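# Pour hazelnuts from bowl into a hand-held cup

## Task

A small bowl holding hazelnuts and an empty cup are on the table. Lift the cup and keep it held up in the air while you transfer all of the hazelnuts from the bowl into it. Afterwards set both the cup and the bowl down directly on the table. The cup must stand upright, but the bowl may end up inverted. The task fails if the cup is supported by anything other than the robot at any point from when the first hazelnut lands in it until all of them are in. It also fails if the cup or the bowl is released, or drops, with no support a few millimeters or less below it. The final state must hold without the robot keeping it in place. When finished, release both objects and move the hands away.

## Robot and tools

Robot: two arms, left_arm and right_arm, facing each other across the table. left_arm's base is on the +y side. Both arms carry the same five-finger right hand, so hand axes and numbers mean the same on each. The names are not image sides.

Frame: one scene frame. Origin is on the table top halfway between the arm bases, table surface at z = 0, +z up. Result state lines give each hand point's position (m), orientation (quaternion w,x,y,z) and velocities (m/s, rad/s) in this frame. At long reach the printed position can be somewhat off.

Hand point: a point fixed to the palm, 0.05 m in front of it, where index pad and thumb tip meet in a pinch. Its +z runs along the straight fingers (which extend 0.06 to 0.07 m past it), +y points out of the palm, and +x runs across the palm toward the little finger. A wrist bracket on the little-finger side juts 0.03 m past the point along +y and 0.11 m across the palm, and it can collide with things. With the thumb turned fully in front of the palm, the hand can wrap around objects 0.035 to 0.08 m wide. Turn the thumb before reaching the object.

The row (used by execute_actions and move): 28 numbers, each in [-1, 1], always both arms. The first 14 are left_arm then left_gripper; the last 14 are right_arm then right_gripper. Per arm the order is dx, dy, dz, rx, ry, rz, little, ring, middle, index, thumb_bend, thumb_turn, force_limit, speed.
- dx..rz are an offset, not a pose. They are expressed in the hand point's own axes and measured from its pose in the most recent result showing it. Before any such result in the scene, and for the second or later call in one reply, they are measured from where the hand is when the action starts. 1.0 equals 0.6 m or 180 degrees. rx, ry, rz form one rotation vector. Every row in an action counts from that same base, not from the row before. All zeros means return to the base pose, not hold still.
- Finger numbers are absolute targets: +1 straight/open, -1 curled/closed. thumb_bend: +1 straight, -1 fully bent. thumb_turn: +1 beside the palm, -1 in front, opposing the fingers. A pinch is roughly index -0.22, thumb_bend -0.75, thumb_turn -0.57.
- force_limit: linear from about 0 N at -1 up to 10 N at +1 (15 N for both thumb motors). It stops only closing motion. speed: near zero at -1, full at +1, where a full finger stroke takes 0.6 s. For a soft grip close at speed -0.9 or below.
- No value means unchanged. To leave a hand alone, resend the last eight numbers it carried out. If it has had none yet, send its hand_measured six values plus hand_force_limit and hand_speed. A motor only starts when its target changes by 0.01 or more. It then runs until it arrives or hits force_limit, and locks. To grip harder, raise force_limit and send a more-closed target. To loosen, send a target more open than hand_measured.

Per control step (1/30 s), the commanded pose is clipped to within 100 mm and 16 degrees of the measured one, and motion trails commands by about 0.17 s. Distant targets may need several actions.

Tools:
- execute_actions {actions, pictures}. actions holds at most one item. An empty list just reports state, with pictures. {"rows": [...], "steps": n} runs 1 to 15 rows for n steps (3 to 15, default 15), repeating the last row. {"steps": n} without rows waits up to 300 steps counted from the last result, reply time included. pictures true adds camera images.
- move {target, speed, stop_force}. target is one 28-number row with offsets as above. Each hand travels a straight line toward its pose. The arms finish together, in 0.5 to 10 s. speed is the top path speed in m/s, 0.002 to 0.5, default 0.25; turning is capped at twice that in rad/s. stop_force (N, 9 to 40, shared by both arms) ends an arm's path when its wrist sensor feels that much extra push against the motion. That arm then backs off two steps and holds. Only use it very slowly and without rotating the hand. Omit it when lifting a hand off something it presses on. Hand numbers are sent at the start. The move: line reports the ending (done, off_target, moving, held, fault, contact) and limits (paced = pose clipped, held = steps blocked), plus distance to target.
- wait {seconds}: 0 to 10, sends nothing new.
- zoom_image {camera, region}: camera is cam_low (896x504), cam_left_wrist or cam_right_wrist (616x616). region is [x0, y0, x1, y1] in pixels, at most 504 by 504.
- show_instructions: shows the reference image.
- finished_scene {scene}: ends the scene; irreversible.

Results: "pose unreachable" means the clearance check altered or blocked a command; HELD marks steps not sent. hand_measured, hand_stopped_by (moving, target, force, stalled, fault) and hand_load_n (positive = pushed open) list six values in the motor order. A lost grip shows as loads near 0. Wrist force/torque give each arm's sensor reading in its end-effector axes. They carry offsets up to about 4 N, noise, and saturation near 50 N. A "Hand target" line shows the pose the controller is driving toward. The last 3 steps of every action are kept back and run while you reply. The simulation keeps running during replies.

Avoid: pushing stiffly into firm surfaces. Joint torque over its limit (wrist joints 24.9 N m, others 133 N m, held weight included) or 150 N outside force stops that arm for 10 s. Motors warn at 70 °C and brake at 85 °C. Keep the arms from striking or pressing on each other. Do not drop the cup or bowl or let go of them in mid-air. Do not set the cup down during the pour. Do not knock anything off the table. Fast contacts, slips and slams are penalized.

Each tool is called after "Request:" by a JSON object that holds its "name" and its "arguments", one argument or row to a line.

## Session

Request:
{"name": "execute_actions", "arguments": {
  "actions": []
}}

Scene clock: 0.00 s of 6600.00 s.
left_arm: end_effector_position=(+0.3293, +0.4888, +0.4709) hand_measured=(+1.000, +1.000, +1.000, +1.000, +1.000, +1.000) hand_load_n=(+0.0, +0.0, +0.0, +0.0, +0.0, +0.0) hand_stopped_by=(target, target, target, target, target, target) hand_force_limit=0.00 hand_speed=-0.80 end_effector_quat_wxyz=(-0.023, +0.281, +0.959, +0.011) end_effector_velocity=(-0.000, +0.000, +0.000) end_effector_angular_velocity=(-0.001, -0.001, -0.001) | right_arm: end_effector_position=(+0.0734, -0.2491, +0.4695) hand_measured=(+1.000, +1.000, +1.000, +1.000, +1.000, +1.000) hand_load_n=(+0.0, +0.0, +0.0, +0.0, +0.0, +0.0) hand_stopped_by=(target, target, target, target, target, target) hand_force_limit=0.00 hand_speed=-0.80 end_effector_quat_wxyz=(-0.005, -0.394, +0.919, -0.005) end_effector_velocity=(-0.000, +0.000, -0.000) end_effector_angular_velocity=(+0.000, +0.001, -0.001)
Joint positions: left_arm=[ 0.579 -1.718  1.369  1.97   1.579 -1.891] | right_arm=[-1.17  -1.728  1.371  1.938  1.58  -1.916]
Joint velocities: left_arm=[-0.001 -0.001 -0.001  0.    -0.     0.   ] | right_arm=[ 0.     0.     0.001 -0.001 -0.     0.001]
Wrist force (N, on the end effector, along its own x y z axes, offset not removed): no reading
Wrist torque (N m, same axes, about the end effector's origin, offset not removed): no reading
Hand target (left_arm): +0.329, +0.489, +0.471; -0.023, +0.281, +0.959, +0.011
Hand target (right_arm): +0.073, -0.249, +0.469; -0.005, -0.394, +0.919, -0.005

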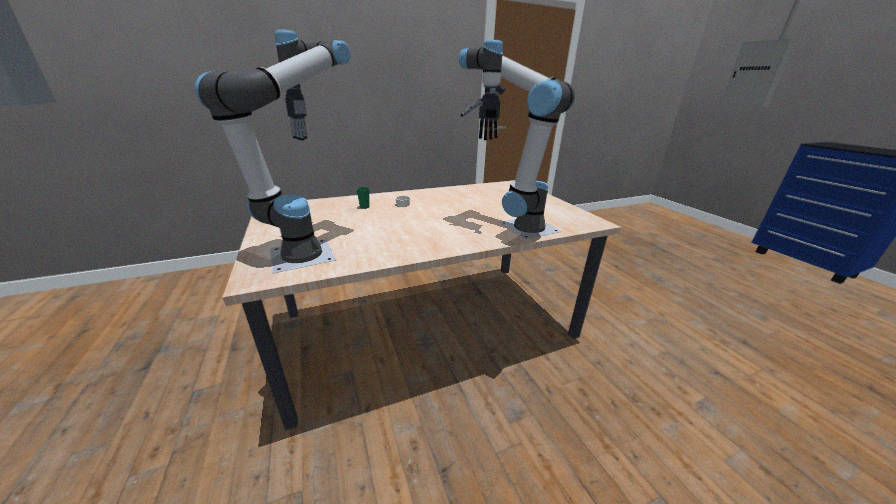

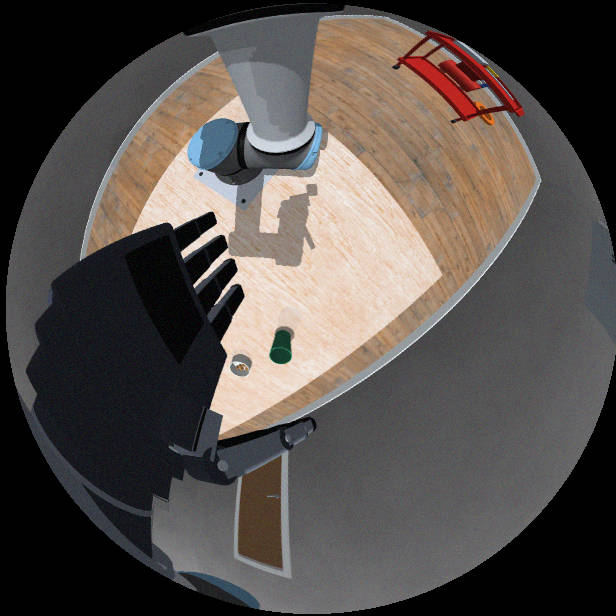

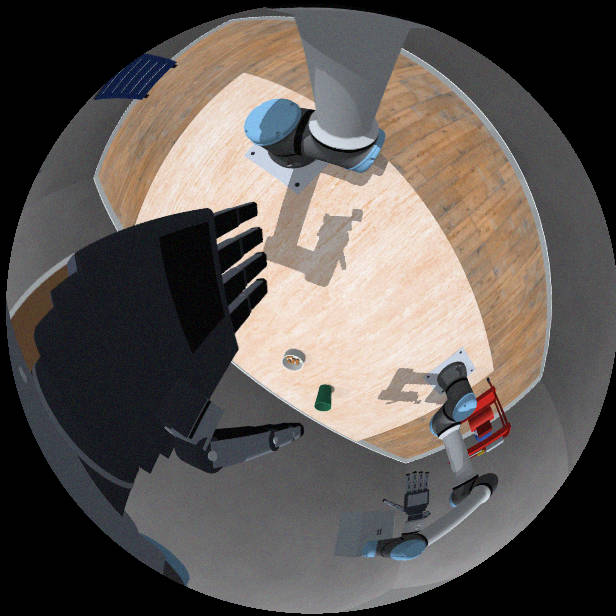

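Request:
{"name": "zoom_image", "arguments": {
  "camera": "cam_low",
  "region": [340, 160, 480, 240]
}}

Request:
{"name": "zoom_image", "arguments": {
  "camera": "cam_right_wrist",
  "region": [250, 330, 370, 430]
}}

Region (340, 160, 480, 240) of cam_low's 896x504 image, scaled by 3.600, with more detail than that image has; it fills the top 288 rows of this view, and the rest is white.

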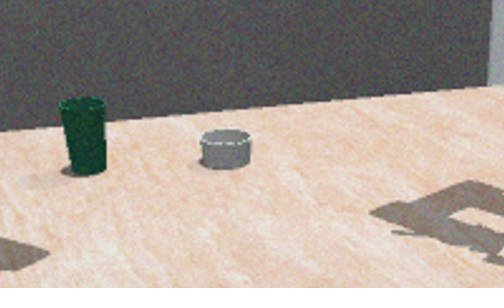

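Region (250, 330, 370, 430) of cam_right_wrist's 616x616 image, scaled by 4.200, with more detail than that image has.

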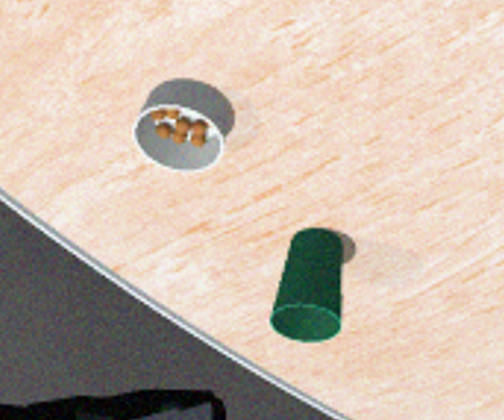

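Request:
{"name": "move", "arguments": {
  "target": [-0.377,-0.187,0.69,0.6721,0.1,-0.6384,1,1,1,1,1,-1,0,0, -0.5682,-0.1815,0.701,0.6771,0.065,-0.6685,1,1,1,1,1,-1,0,0],
  "speed": 0.45
}}

Scene clock: 5.77 s of 6600.00 s.
left_arm: end_effector_position=(+0.4438, +0.2865, +0.0450) hand_measured=(+1.000, +1.000, +1.000, +1.000, +1.000, -1.000) hand_load_n=(+0.0, +0.0, +0.0, +0.0, +0.0, +0.0) hand_stopped_by=(target, target, target, target, target, target) hand_force_limit=0.00 hand_speed=0.00 end_effector_quat_wxyz=(+0.299, +0.641, -0.300, +0.640) end_effector_velocity=(+0.001, -0.000, -0.001) end_effector_angular_velocity=(-0.006, -0.005, +0.010) | right_arm: end_effector_position=(+0.3849, -0.0816, +0.0453) hand_measured=(+1.000, +1.000, +1.000, +1.000, +1.000, -1.000) hand_load_n=(+0.0, +0.0, +0.0, +0.0, +0.0, +0.0) hand_stopped_by=(target, target, target, target, target, target) hand_force_limit=0.00 hand_speed=0.00 end_effector_quat_wxyz=(-0.213, +0.674, +0.211, +0.675) end_effector_velocity=(+0.001, +0.000, +0.001) end_effector_angular_velocity=(+0.002, -0.003, +0.001)
Joint positions: left_arm=[ 0.957 -1.191  2.525 -1.332  1.933 -4.712] | right_arm=[-0.876 -1.073  2.236 -1.165  1.719 -4.71 ]
Joint velocities: left_arm=[-0.008  0.01   0.008 -0.026 -0.017 -0.003] | right_arm=[-0.001 -0.002  0.    -0.002 -0.002 -0.   ]
Wrist force (N, on the end effector, along its own x y z axes, offset not removed): left_arm=[0.6 2.4 -0.9] | right_arm=[-0.1 0.6 -0.5]
Wrist torque (N m, same axes, about the end effector's origin, offset not removed): left_arm=[0.40 -0.20 -0.01] | right_arm=[0.10 -0.11 -0.06]
Hand target (left_arm): +0.444, +0.286, +0.045; +0.299, +0.641, -0.299, +0.640
Hand target (right_arm): +0.385, -0.082, +0.045; -0.213, +0.674, +0.211, +0.675
Off the commanded pose (left_arm): 0.001 m, 0 deg.
Off the commanded pose (right_arm): 0.001 m, 0 deg.
Kept back: nothing.
move: done; limits=paced

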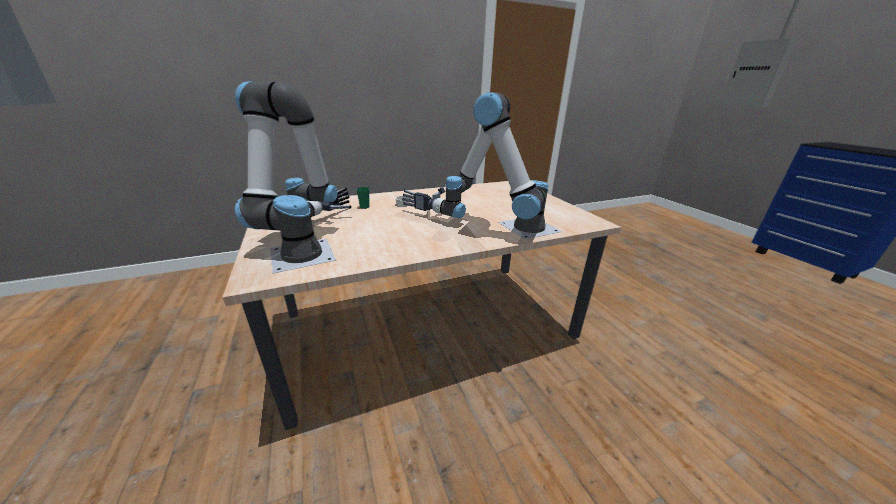

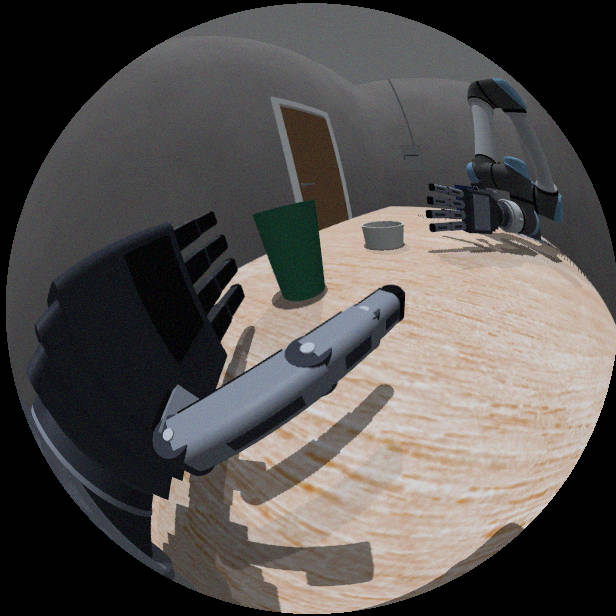

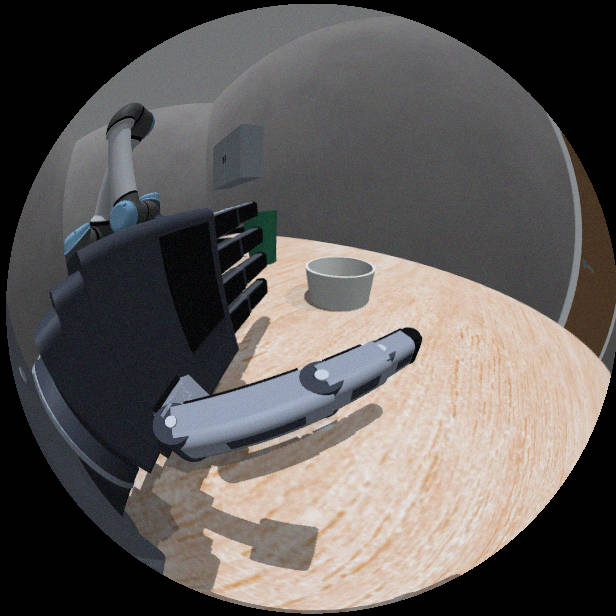

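Request:
{"name": "move", "arguments": {
  "target": [-0.02,0.015,0.19,0,0,0,1,1,1,1,1,-1,0,0, -0.036,0.035,0.165,0,0,0,1,1,1,1,1,-1,0,0],
  "speed": 0.15
}}

Scene clock: 7.30 s of 6600.00 s.
left_arm: end_effector_position=(+0.5100, +0.1935, +0.0330) hand_measured=(+1.000, +1.000, +1.000, +1.000, +1.000, -1.000) hand_load_n=(+0.0, +0.0, +0.0, +0.0, +0.0, +0.0) hand_stopped_by=(target, target, target, target, target, target) hand_force_limit=0.00 hand_speed=0.00 end_effector_quat_wxyz=(+0.299, +0.641, -0.300, +0.640) end_effector_velocity=(+0.002, -0.001, -0.000) end_effector_angular_velocity=(+0.000, -0.001, +0.000) | right_arm: end_effector_position=(+0.4778, -0.0421, +0.0238) hand_measured=(+1.000, +1.000, +1.000, +1.000, +1.000, -1.000) hand_load_n=(+0.0, +0.0, +0.0, +0.0, +0.0, +0.0) hand_stopped_by=(target, target, target, target, target, target) hand_force_limit=0.00 hand_speed=0.00 end_effector_quat_wxyz=(-0.213, +0.674, +0.211, +0.675) end_effector_velocity=(+0.001, +0.001, -0.001) end_effector_angular_velocity=(-0.001, +0.001, +0.001)
Joint positions: left_arm=[ 0.816 -1.062  2.294 -1.23   1.793 -4.712] | right_arm=[-0.955 -0.917  1.995 -1.08   1.641 -4.71 ]
Joint velocities: left_arm=[-0.001  0.003 -0.005  0.002 -0.001  0.001] | right_arm=[ 0.     0.003 -0.006  0.003 -0.    -0.   ]
Wrist force (N, on the end effector, along its own x y z axes, offset not removed): left_arm=[2.3 2.4 -2.0] | right_arm=[-0.1 -1.2 -1.7]
Wrist torque (N m, same axes, about the end effector's origin, offset not removed): left_arm=[0.45 -0.27 0.13] | right_arm=[-0.08 0.02 -0.06]
Hand target (left_arm): +0.510, +0.193, +0.033; +0.299, +0.641, -0.300, +0.640
Hand target (right_arm): +0.478, -0.042, +0.024; -0.213, +0.674, +0.211, +0.675
Off the commanded pose (left_arm): 0.000 m, 0 deg.
Off the commanded pose (right_arm): 0.000 m, 0 deg.
Kept back: nothing.
move: done

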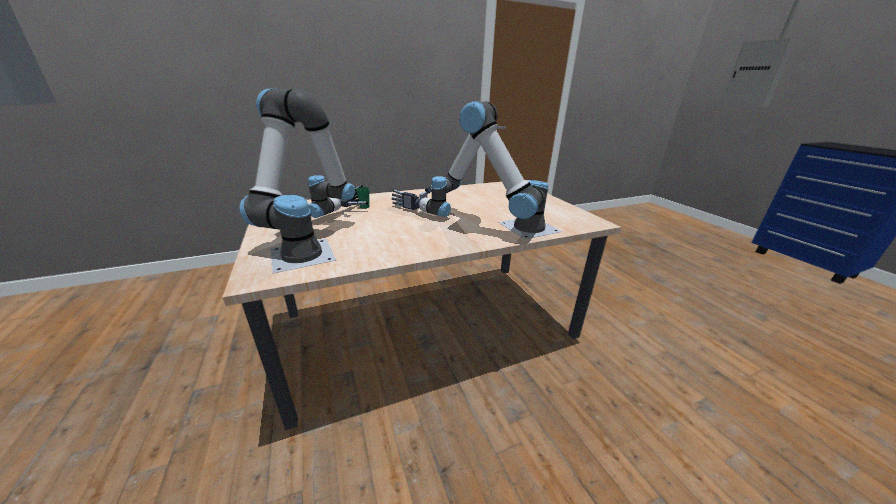

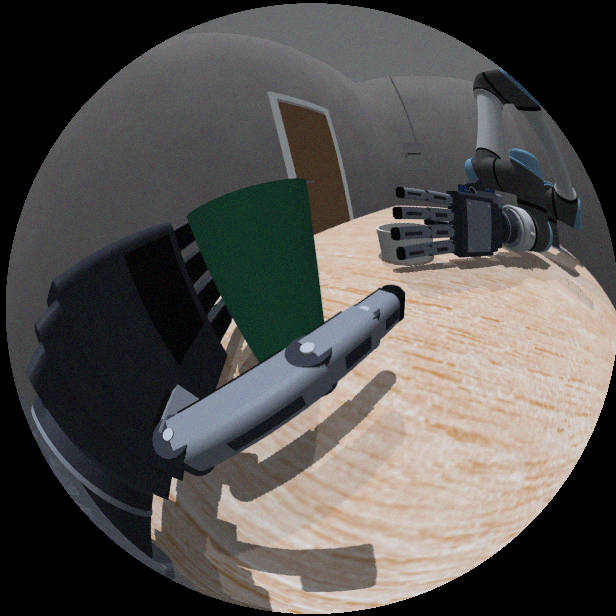

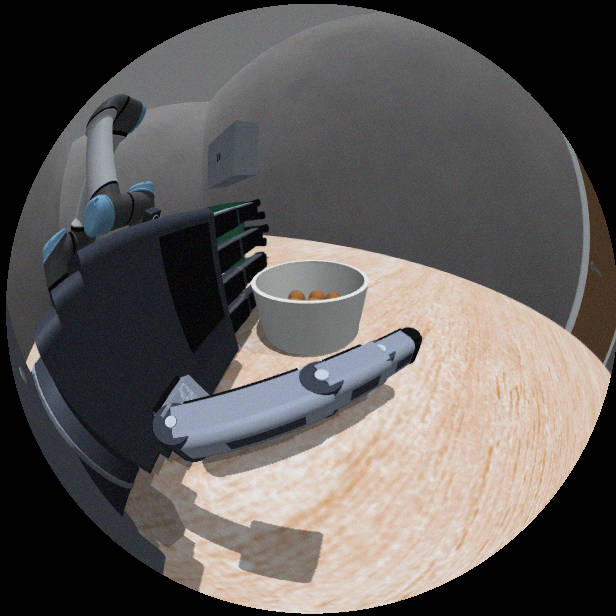

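Request:
{"name": "move", "arguments": {
  "target": [-0.002,0.002,0.058,0,0,0,0.55,0.55,0.55,0.55,0.9,-1,0,-0.7, -0.002,-0.001,0.064,0,0,0,1,1,0.65,0.65,1,-1,0,-0.75],
  "speed": 0.06
}}

Request:
{"name": "move", "arguments": {
  "target": [0,0,0,0,0,0,-0.1,-0.5,-0.5,-0.5,0.4,-1,0,-0.6, 0,0,0,0,0,0,0.75,0.75,-0.5,-0.5,1,-1,0.2,-0.75],
  "speed": 0.06
}}

Scene clock: 8.70 s of 6600.00 s.
left_arm: end_effector_position=(+0.5314, +0.1661, +0.0318) hand_measured=(+0.550, +0.550, +0.550, +0.550, +0.900, -1.000) hand_load_n=(+0.0, +0.0, +0.0, +0.0, +0.0, +0.0) hand_stopped_by=(target, target, target, target, target, target) hand_force_limit=0.00 hand_speed=-0.70 end_effector_quat_wxyz=(+0.299, +0.641, -0.300, +0.640) end_effector_velocity=(+0.001, +0.000, +0.000) end_effector_angular_velocity=(+0.000, -0.000, +0.001) | right_arm: end_effector_position=(+0.5089, -0.0196, +0.0226) hand_measured=(+1.000, +1.000, +0.650, +0.650, +1.000, -1.000) hand_load_n=(+0.0, +0.0, +0.0, +0.0, +0.0, +0.0) hand_stopped_by=(target, target, target, target, target, target) hand_force_limit=0.00 hand_speed=-0.75 end_effector_quat_wxyz=(-0.213, +0.674, +0.211, +0.675) end_effector_velocity=(-0.000, +0.001, +0.001) end_effector_angular_velocity=(-0.001, -0.001, +0.001)
Joint positions: left_arm=[ 0.792 -1.026  2.21  -1.183  1.769 -4.712] | right_arm=[-0.959 -0.867  1.883 -1.017  1.637 -4.71 ]
Joint velocities: left_arm=[ 0.001  0.    -0.001  0.001  0.     0.   ] | right_arm=[ 0.001 -0.    -0.002  0.002 -0.    -0.001]
Wrist force (N, on the end effector, along its own x y z axes, offset not removed): left_arm=[0.7 1.3 -0.2] | right_arm=[-0.8 -0.5 -0.3]
Wrist torque (N m, same axes, about the end effector's origin, offset not removed): left_arm=[0.30 -0.23 -0.04] | right_arm=[0.11 -0.14 -0.10]
Hand target (left_arm): +0.531, +0.166, +0.032; +0.299, +0.641, -0.300, +0.640
Hand target (right_arm): +0.509, -0.020, +0.023; -0.213, +0.674, +0.211, +0.675
Off the commanded pose (left_arm): 0.000 m, 0 deg.
Off the commanded pose (right_arm): 0.000 m, 0 deg.
Kept back: nothing.
move: done

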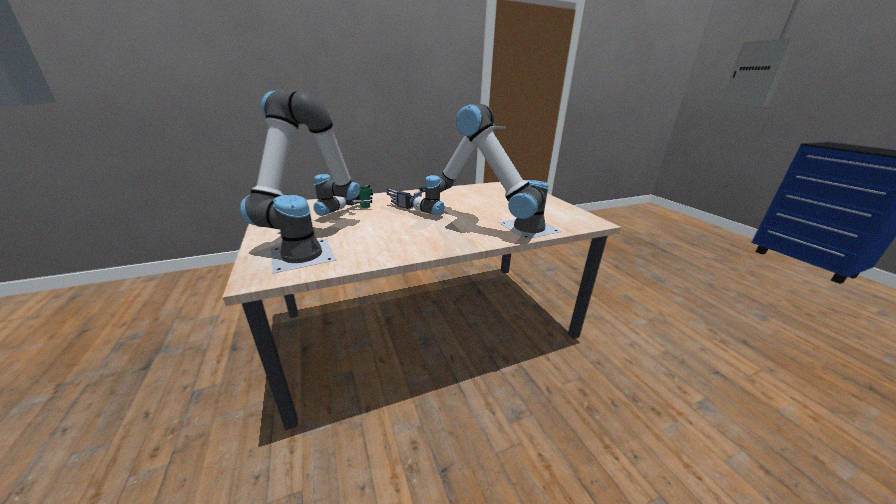

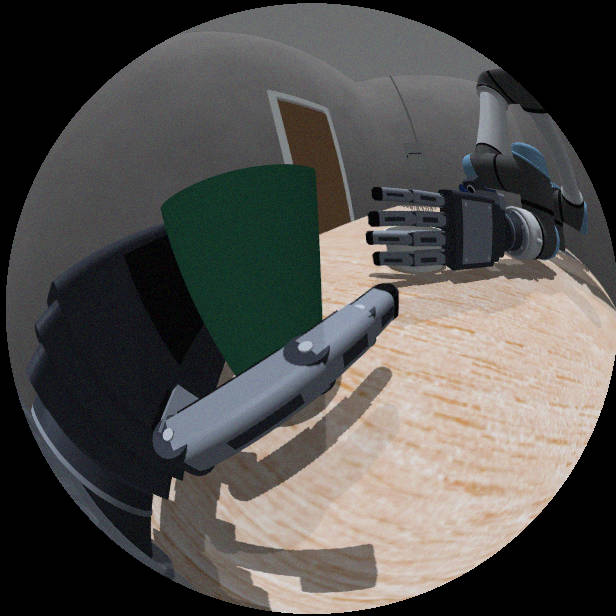

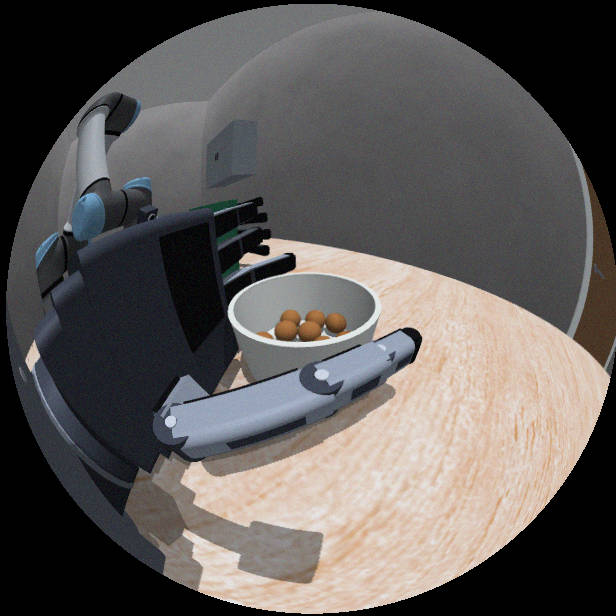

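Scene clock: 10.07 s of 6600.00 s.
left_arm: end_effector_position=(+0.5314, +0.1661, +0.0318) hand_measured=(-0.100, -0.158, -0.178, -0.180, +0.466, -1.000) hand_load_n=(+0.0, +2.5, +7.0, +5.0, +10.0, +3.5) hand_stopped_by=(target, force, force, force, force, target) hand_force_limit=0.00 hand_speed=-0.60 end_effector_quat_wxyz=(+0.299, +0.641, -0.300, +0.640) end_effector_velocity=(-0.000, -0.000, +0.000) end_effector_angular_velocity=(-0.000, -0.000, -0.001) | right_arm: end_effector_position=(+0.5088, -0.0196, +0.0226) hand_measured=(+0.750, +0.750, +0.322, +0.280, +1.002, -1.000) hand_load_n=(+0.0, +0.0, +5.0, +9.0, +2.5, +1.0) hand_stopped_by=(target, target, force, force, target, target) hand_force_limit=0.20 hand_speed=-0.75 end_effector_quat_wxyz=(-0.213, +0.674, +0.211, +0.675) end_effector_velocity=(+0.000, -0.001, +0.000) end_effector_angular_velocity=(-0.001, -0.000, -0.003)
Joint positions: left_arm=[ 0.792 -1.026  2.21  -1.182  1.769 -4.712] | right_arm=[-0.959 -0.867  1.883 -1.017  1.637 -4.71 ]
Joint velocities: left_arm=[-0.001 -0.001  0.     0.     0.     0.   ] | right_arm=[-0.001 -0.001  0.001  0.001  0.002 -0.001]
Wrist force (N, on the end effector, along its own x y z axes, offset not removed): left_arm=[0.7 3.8 -0.8] | right_arm=[1.5 -1.2 2.0]
Wrist torque (N m, same axes, about the end effector's origin, offset not removed): left_arm=[0.64 -0.16 0.12] | right_arm=[-0.17 -0.12 0.09]
Hand target (left_arm): +0.531, +0.166, +0.032; +0.299, +0.641, -0.300, +0.640
Hand target (right_arm): +0.509, -0.020, +0.023; -0.213, +0.674, +0.211, +0.675
Off the commanded pose (left_arm): 0.000 m, 0 deg.
Off the commanded pose (right_arm): 0.000 m, 0 deg.
Kept back: nothing.
move: done

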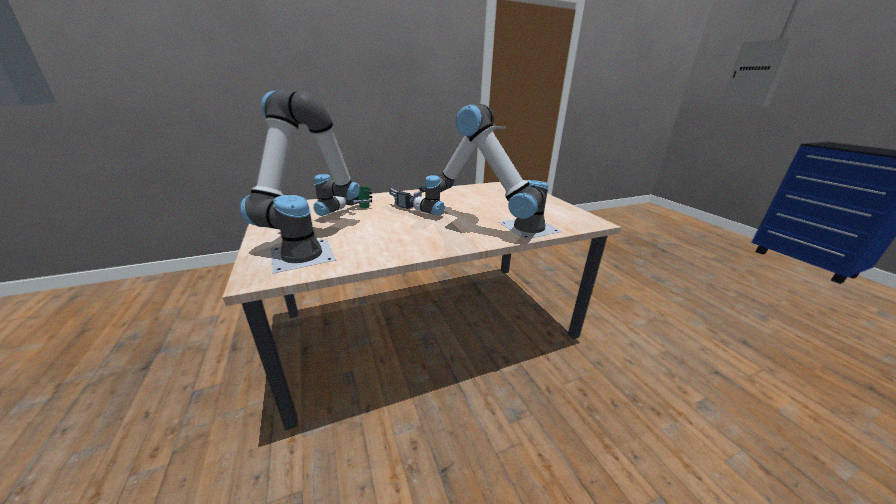

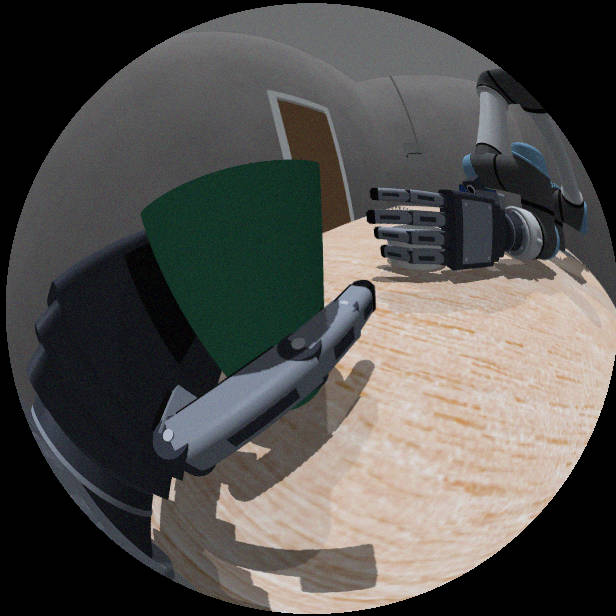

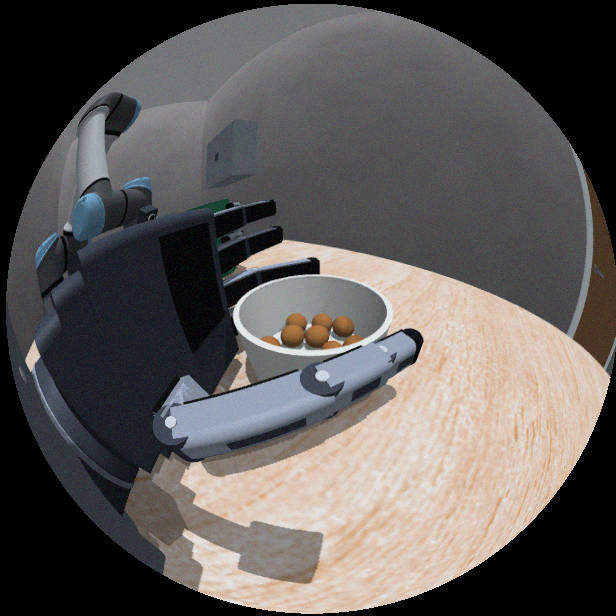

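Request:
{"name": "move", "arguments": {
  "target": [0.05,0,0,0,0,0,-0.1,-0.5,-0.5,-0.5,0.4,-1,0,-0.6, 0,0.014,0.009,0,0,0,0.75,0.75,0.55,0.55,1,-1,0.2,0.5],
  "speed": 0.06
}}

Request:
{"name": "move", "arguments": {
  "target": [0,0,0,0,0,0,-0.1,-0.5,-0.5,-0.5,0.4,-1,0,-0.6, 0,0,0,0,0,0,0.75,0.75,-0.5,-0.5,1,-1,0.2,-0.75],
  "speed": 0.06
}}

Scene clock: 11.20 s of 6600.00 s.
left_arm: end_effector_position=(+0.5314, +0.1661, +0.0616) hand_measured=(-0.100, -0.158, -0.178, -0.180, +0.466, -1.000) hand_load_n=(+0.0, +2.5, +7.0, +5.0, +10.0, +3.5) hand_stopped_by=(target, force, force, force, force, target) hand_force_limit=0.00 hand_speed=-0.60 end_effector_quat_wxyz=(+0.299, +0.641, -0.300, +0.640) end_effector_velocity=(-0.000, -0.000, +0.002) end_effector_angular_velocity=(+0.002, +0.000, -0.001) | right_arm: end_effector_position=(+0.5180, -0.0233, +0.0226) hand_measured=(+0.750, +0.750, +0.550, +0.550, +1.000, -1.000) hand_load_n=(+0.0, +0.0, +0.0, +0.0, +0.0, +0.0) hand_stopped_by=(target, target, target, target, target, target) hand_force_limit=0.20 hand_speed=0.50 end_effector_quat_wxyz=(-0.213, +0.674, +0.211, +0.675) end_effector_velocity=(+0.001, -0.000, +0.001) end_effector_angular_velocity=(+0.001, -0.002, +0.000)
Joint positions: left_arm=[ 0.792 -1.105  2.207 -1.1    1.769 -4.712] | right_arm=[-0.977 -0.863  1.875 -1.013  1.619 -4.71 ]
Joint velocities: left_arm=[-0.001 -0.006 -0.001  0.008 -0.     0.001] | right_arm=[-0.001 -0.001 -0.    -0.001 -0.001 -0.   ]
Wrist force (N, on the end effector, along its own x y z axes, offset not removed): left_arm=[3.7 2.9 1.5] | right_arm=[-0.9 -0.2 -0.1]
Wrist torque (N m, same axes, about the end effector's origin, offset not removed): left_arm=[0.35 -0.72 0.23] | right_arm=[-0.03 -0.05 -0.07]
Hand target (left_arm): +0.531, +0.166, +0.062; +0.299, +0.641, -0.300, +0.640
Hand target (right_arm): +0.518, -0.023, +0.023; -0.213, +0.674, +0.211, +0.675
Off the commanded pose (left_arm): 0.000 m, 0 deg.
Off the commanded pose (right_arm): 0.000 m, 0 deg.
Kept back: nothing.
move: done

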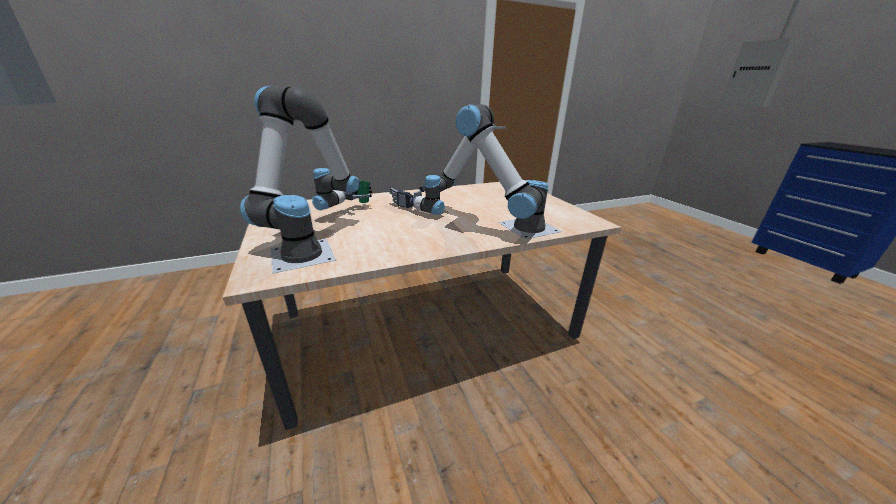

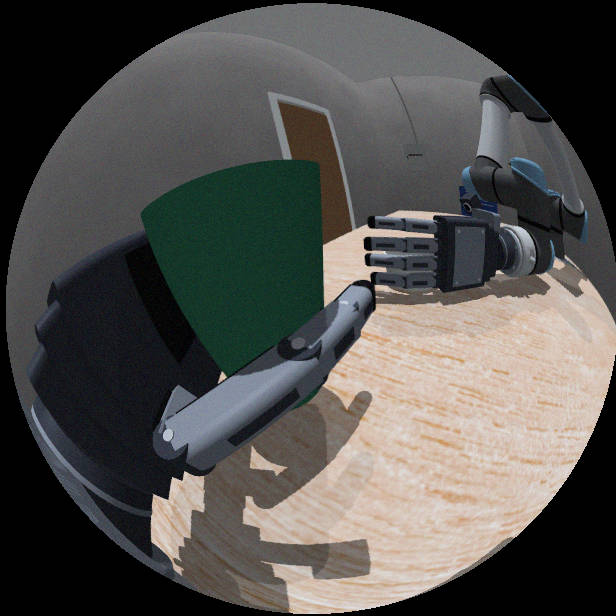

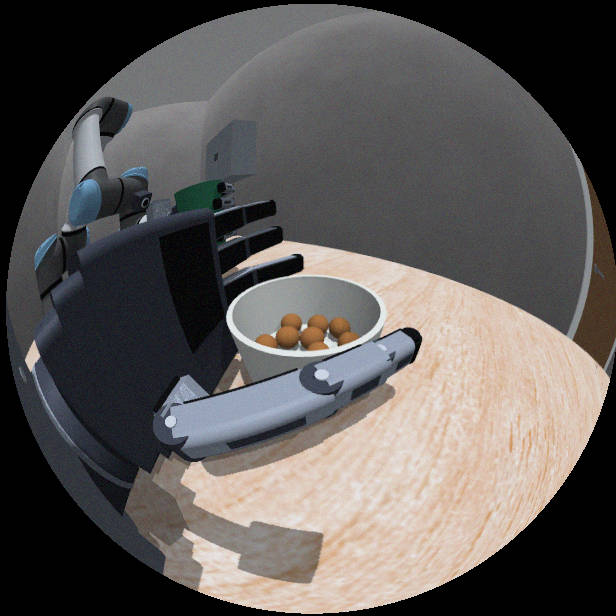

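Scene clock: 12.10 s of 6600.00 s.
left_arm: end_effector_position=(+0.5314, +0.1661, +0.0616) hand_measured=(-0.100, -0.158, -0.178, -0.180, +0.466, -1.000) hand_load_n=(+0.0, +2.5, +7.0, +5.0, +10.0, +3.5) hand_stopped_by=(target, force, force, force, force, target) hand_force_limit=0.00 hand_speed=-0.60 end_effector_quat_wxyz=(+0.299, +0.641, -0.300, +0.640) end_effector_velocity=(+0.000, -0.000, +0.000) end_effector_angular_velocity=(-0.000, -0.001, -0.000) | right_arm: end_effector_position=(+0.5181, -0.0233, +0.0226) hand_measured=(+0.750, +0.750, +0.332, +0.290, +1.002, -1.000) hand_load_n=(+0.0, +0.0, +4.0, +6.0, +2.0, +1.0) hand_stopped_by=(target, target, force, force, target, target) hand_force_limit=0.20 hand_speed=-0.75 end_effector_quat_wxyz=(-0.213, +0.674, +0.211, +0.675) end_effector_velocity=(-0.001, +0.000, -0.001) end_effector_angular_velocity=(-0.000, +0.001, +0.001)
Joint positions: left_arm=[ 0.792 -1.105  2.207 -1.1    1.769 -4.712] | right_arm=[-0.977 -0.863  1.875 -1.013  1.619 -4.71 ]
Joint velocities: left_arm=[-0.     0.    -0.001 -0.     0.     0.001] | right_arm=[ 0.001  0.001  0.     0.    -0.     0.   ]
Wrist force (N, on the end effector, along its own x y z axes, offset not removed): left_arm=[3.0 0.8 0.1] | right_arm=[-0.5 0.4 0.9]
Wrist torque (N m, same axes, about the end effector's origin, offset not removed): left_arm=[0.28 -0.50 0.27] | right_arm=[0.12 0.12 -0.17]
Hand target (left_arm): +0.531, +0.166, +0.062; +0.299, +0.641, -0.300, +0.640
Hand target (right_arm): +0.518, -0.023, +0.023; -0.213, +0.674, +0.211, +0.675
Off the commanded pose (left_arm): 0.000 m, 0 deg.
Off the commanded pose (right_arm): 0.000 m, 0 deg.
Kept back: nothing.
move: done

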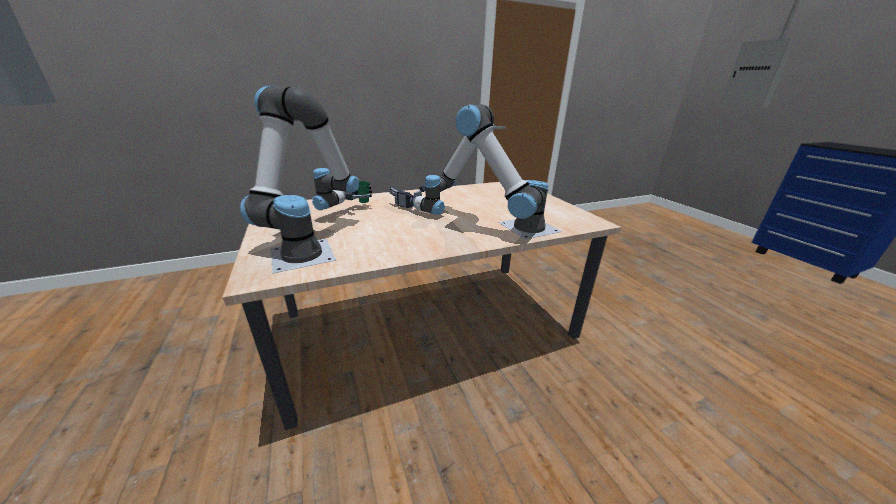

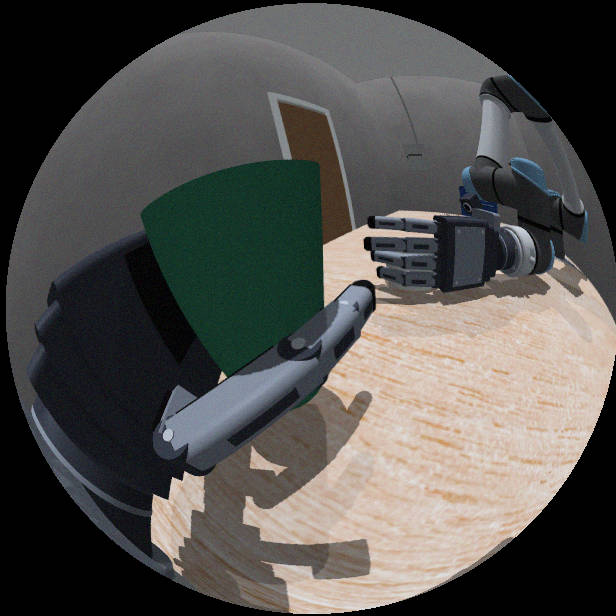

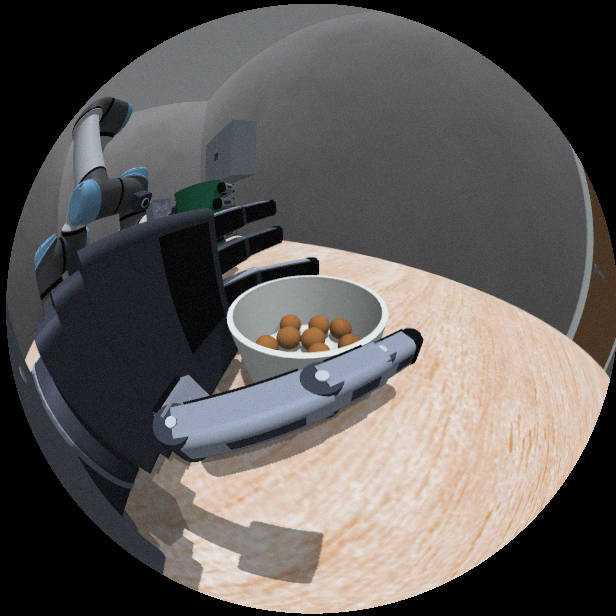

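Request:
{"name": "move", "arguments": {
  "target": [0.02,0.03,0,-0.05,0,0,-0.1,-0.5,-0.5,-0.5,0.4,-1,0,-0.6, 0.2283,0,-0.138,0.1389,0,0,0.75,0.75,-0.55,-0.5,1,-1,0.3,-0.9],
  "speed": 0.2
}}

Scene clock: 14.30 s of 6600.00 s.
left_arm: end_effector_position=(+0.5176, +0.1546, +0.0736) hand_measured=(-0.100, -0.158, -0.178, -0.180, +0.466, -1.000) hand_load_n=(+0.0, +2.5, +7.0, +5.0, +10.0, +3.5) hand_stopped_by=(target, force, force, force, force, target) hand_force_limit=0.00 hand_speed=-0.60 end_effector_quat_wxyz=(+0.348, +0.616, -0.349, +0.615) end_effector_velocity=(-0.001, -0.001, -0.000) end_effector_angular_velocity=(+0.000, +0.001, -0.002) | right_arm: end_effector_position=(+0.4504, -0.0711, +0.1592) hand_measured=(+0.750, +0.750, +0.322, +0.290, +1.002, -1.000) hand_load_n=(+0.0, +0.0, +6.5, +5.0, +2.5, +2.0) hand_stopped_by=(target, target, force, force, target, target) hand_force_limit=0.30 hand_speed=-0.90 end_effector_quat_wxyz=(-0.354, +0.612, +0.352, +0.613) end_effector_velocity=(-0.000, -0.001, +0.002) end_effector_angular_velocity=(-0.001, -0.001, +0.007)
Joint positions: left_arm=[ 0.838 -1.104  2.141 -1.035  1.971 -4.712] | right_arm=[-1.256 -1.327  2.142 -0.817  0.904 -4.709]
Joint velocities: left_arm=[-0.001  0.    -0.     0.001  0.001 -0.   ] | right_arm=[-0.005 -0.005 -0.     0.006 -0.012 -0.002]
Wrist force (N, on the end effector, along its own x y z axes, offset not removed): left_arm=[1.0 0.9 0.5] | right_arm=[-2.2 0.7 2.2]
Wrist torque (N m, same axes, about the end effector's origin, offset not removed): left_arm=[0.15 -0.37 -0.07] | right_arm=[0.05 -0.21 -0.15]
Hand target (left_arm): +0.518, +0.155, +0.074; +0.348, +0.616, -0.349, +0.615
Hand target (right_arm): +0.450, -0.071, +0.160; -0.354, +0.612, +0.353, +0.613
Off the commanded pose (left_arm): 0.000 m, 0 deg.
Off the commanded pose (right_arm): 0.000 m, 0 deg.
Kept back: nothing.
move: done

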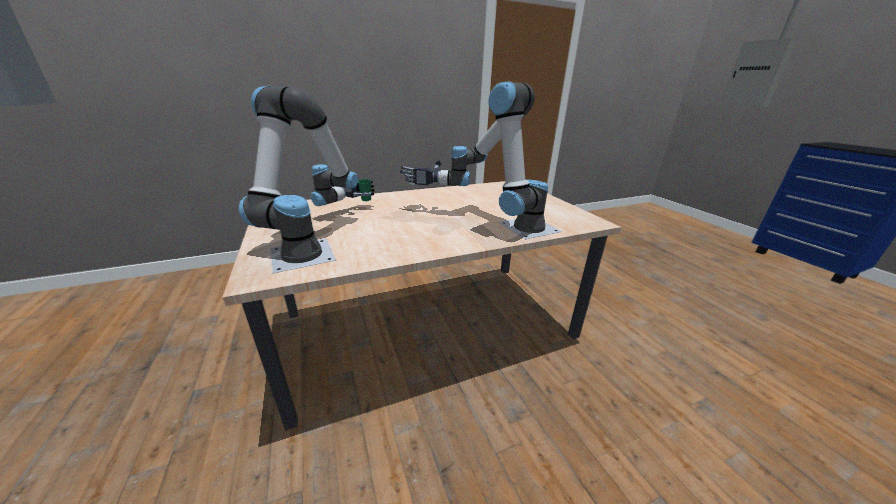

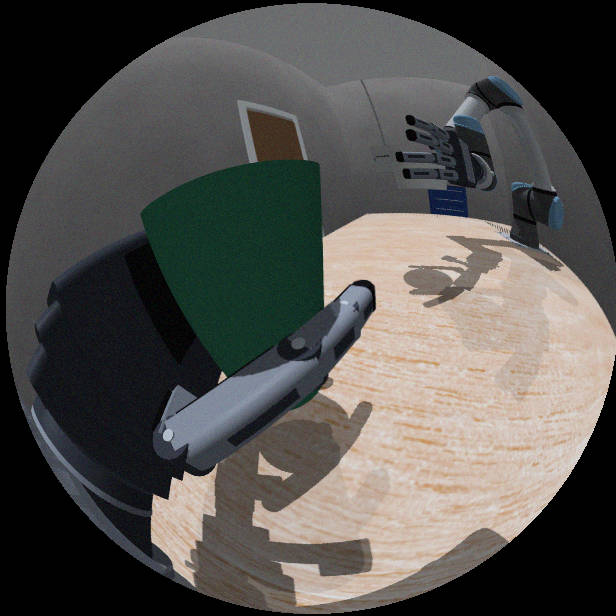

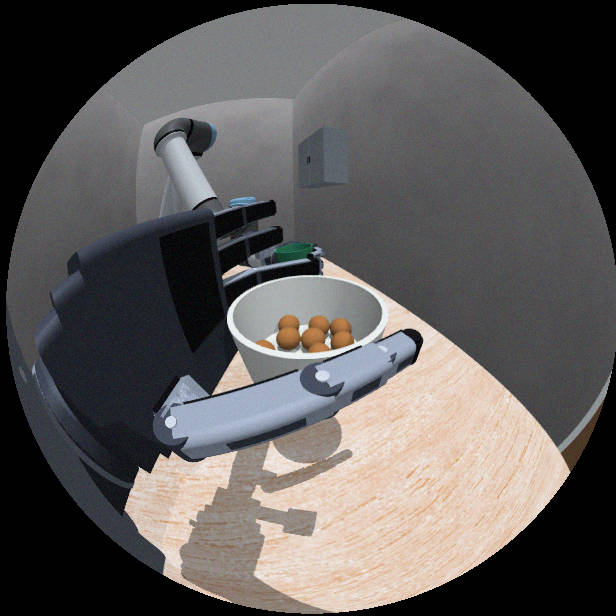

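Request:
{"name": "move", "arguments": {
  "target": [0.0273,0.4093,0.0632,-0.1668,0.0526,0.1897,-0.1,-0.5,-0.5,-0.5,0.4,-1,0,-0.6, 0.0897,-0.3957,-0.0127,0.1536,-0.0799,0.2983,0.75,0.75,-0.55,-0.5,1,-1,0.3,-0.9],
  "speed": 0.22
}}

Request:
{"name": "zoom_image", "arguments": {
  "camera": "cam_low",
  "region": [360, 140, 480, 220]
}}

Scene clock: 17.50 s of 6600.00 s.
left_arm: end_effector_position=(+0.3267, -0.0040, +0.0898) hand_measured=(-0.100, -0.158, -0.178, -0.180, +0.466, -1.000) hand_load_n=(+0.0, +2.5, +7.0, +5.0, +10.0, +3.5) hand_stopped_by=(target, force, force, force, force, target) hand_force_limit=0.00 hand_speed=-0.60 end_effector_quat_wxyz=(+0.327, +0.327, -0.628, +0.626) end_effector_velocity=(-0.001, -0.001, -0.001) end_effector_angular_velocity=(+0.004, -0.004, -0.004) | right_arm: end_effector_position=(+0.2412, +0.0410, +0.2134) hand_measured=(+0.750, +0.750, +0.322, +0.290, +1.002, -1.000) hand_load_n=(+0.0, +0.0, +6.5, +4.5, +2.5, +1.5) hand_stopped_by=(target, target, force, force, target, target) hand_force_limit=0.30 hand_speed=-0.90 end_effector_quat_wxyz=(-0.675, +0.674, +0.212, +0.213) end_effector_velocity=(-0.001, +0.001, -0.000) end_effector_angular_velocity=(+0.006, +0.010, +0.003)
Joint positions: left_arm=[ 0.418 -1.2    2.108 -0.906  2.092 -4.101] | right_arm=[-1.091 -1.467  2.019 -0.555  0.546 -3.75 ]
Joint velocities: left_arm=[-0.004  0.001 -0.003  0.007 -0.     0.006] | right_arm=[ 0.     0.     0.004 -0.017 -0.003  0.02 ]
Wrist force (N, on the end effector, along its own x y z axes, offset not removed): left_arm=[1.4 1.3 -0.6] | right_arm=[-1.5 1.6 0.7]
Wrist torque (N m, same axes, about the end effector's origin, offset not removed): left_arm=[0.24 -0.23 0.08] | right_arm=[-0.03 -0.13 -0.11]
Hand target (left_arm): +0.327, -0.004, +0.090; -0.327, -0.326, +0.628, -0.626
Hand target (right_arm): +0.241, +0.041, +0.213; +0.675, -0.674, -0.212, -0.213
Off the commanded pose (left_arm): 0.000 m, 0 deg.
Off the commanded pose (right_arm): 0.000 m, 0 deg.
Kept back: nothing.
move: done

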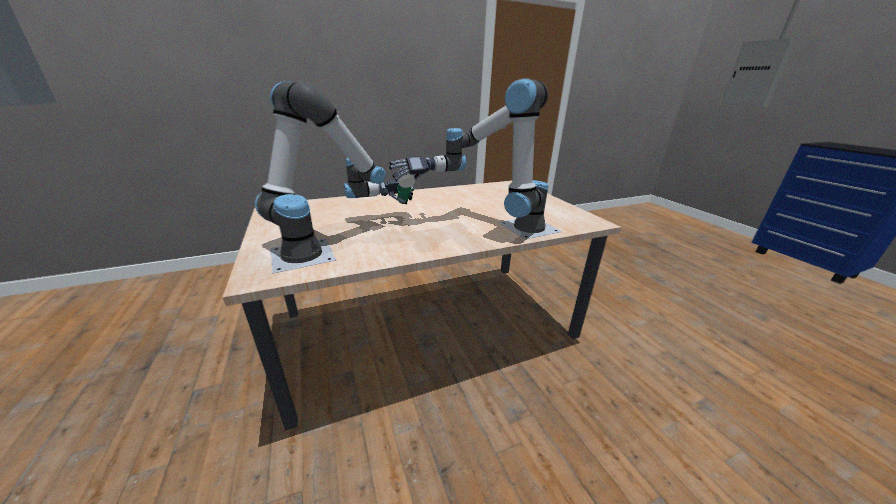

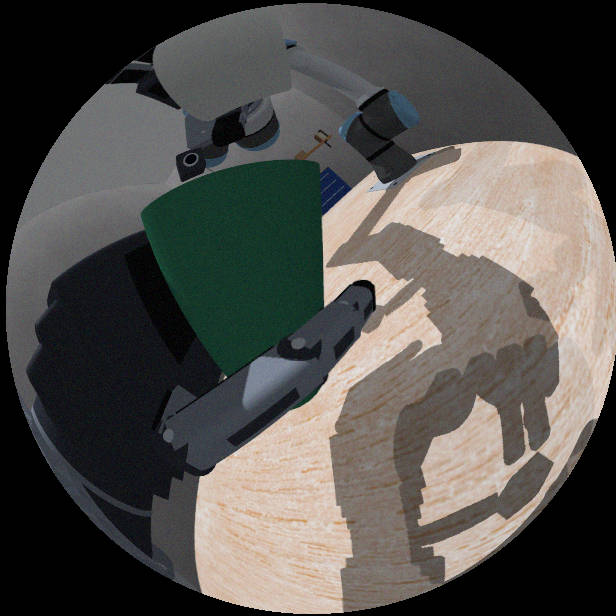

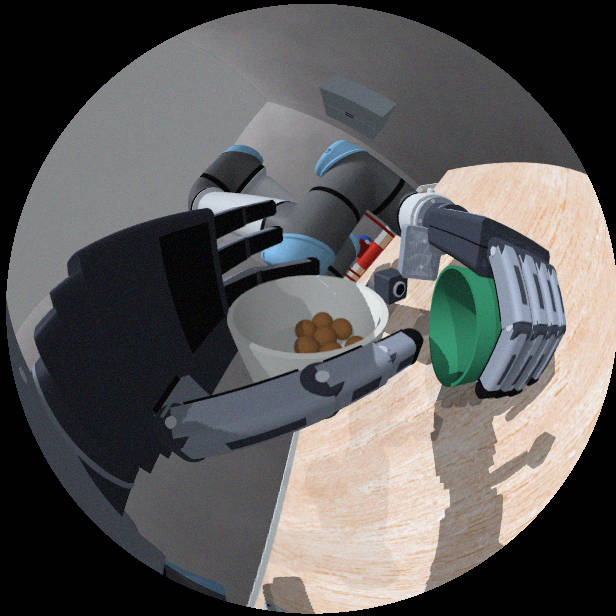

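Region (360, 140, 480, 220) of cam_low's 896x504 image, scaled by 4.200, with more detail than that image has.

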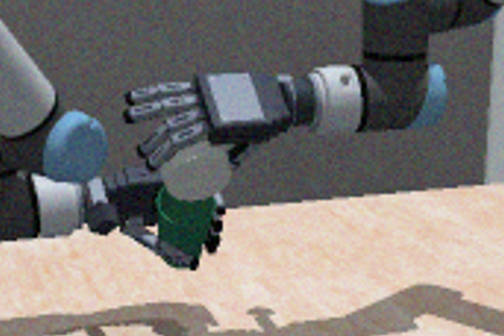

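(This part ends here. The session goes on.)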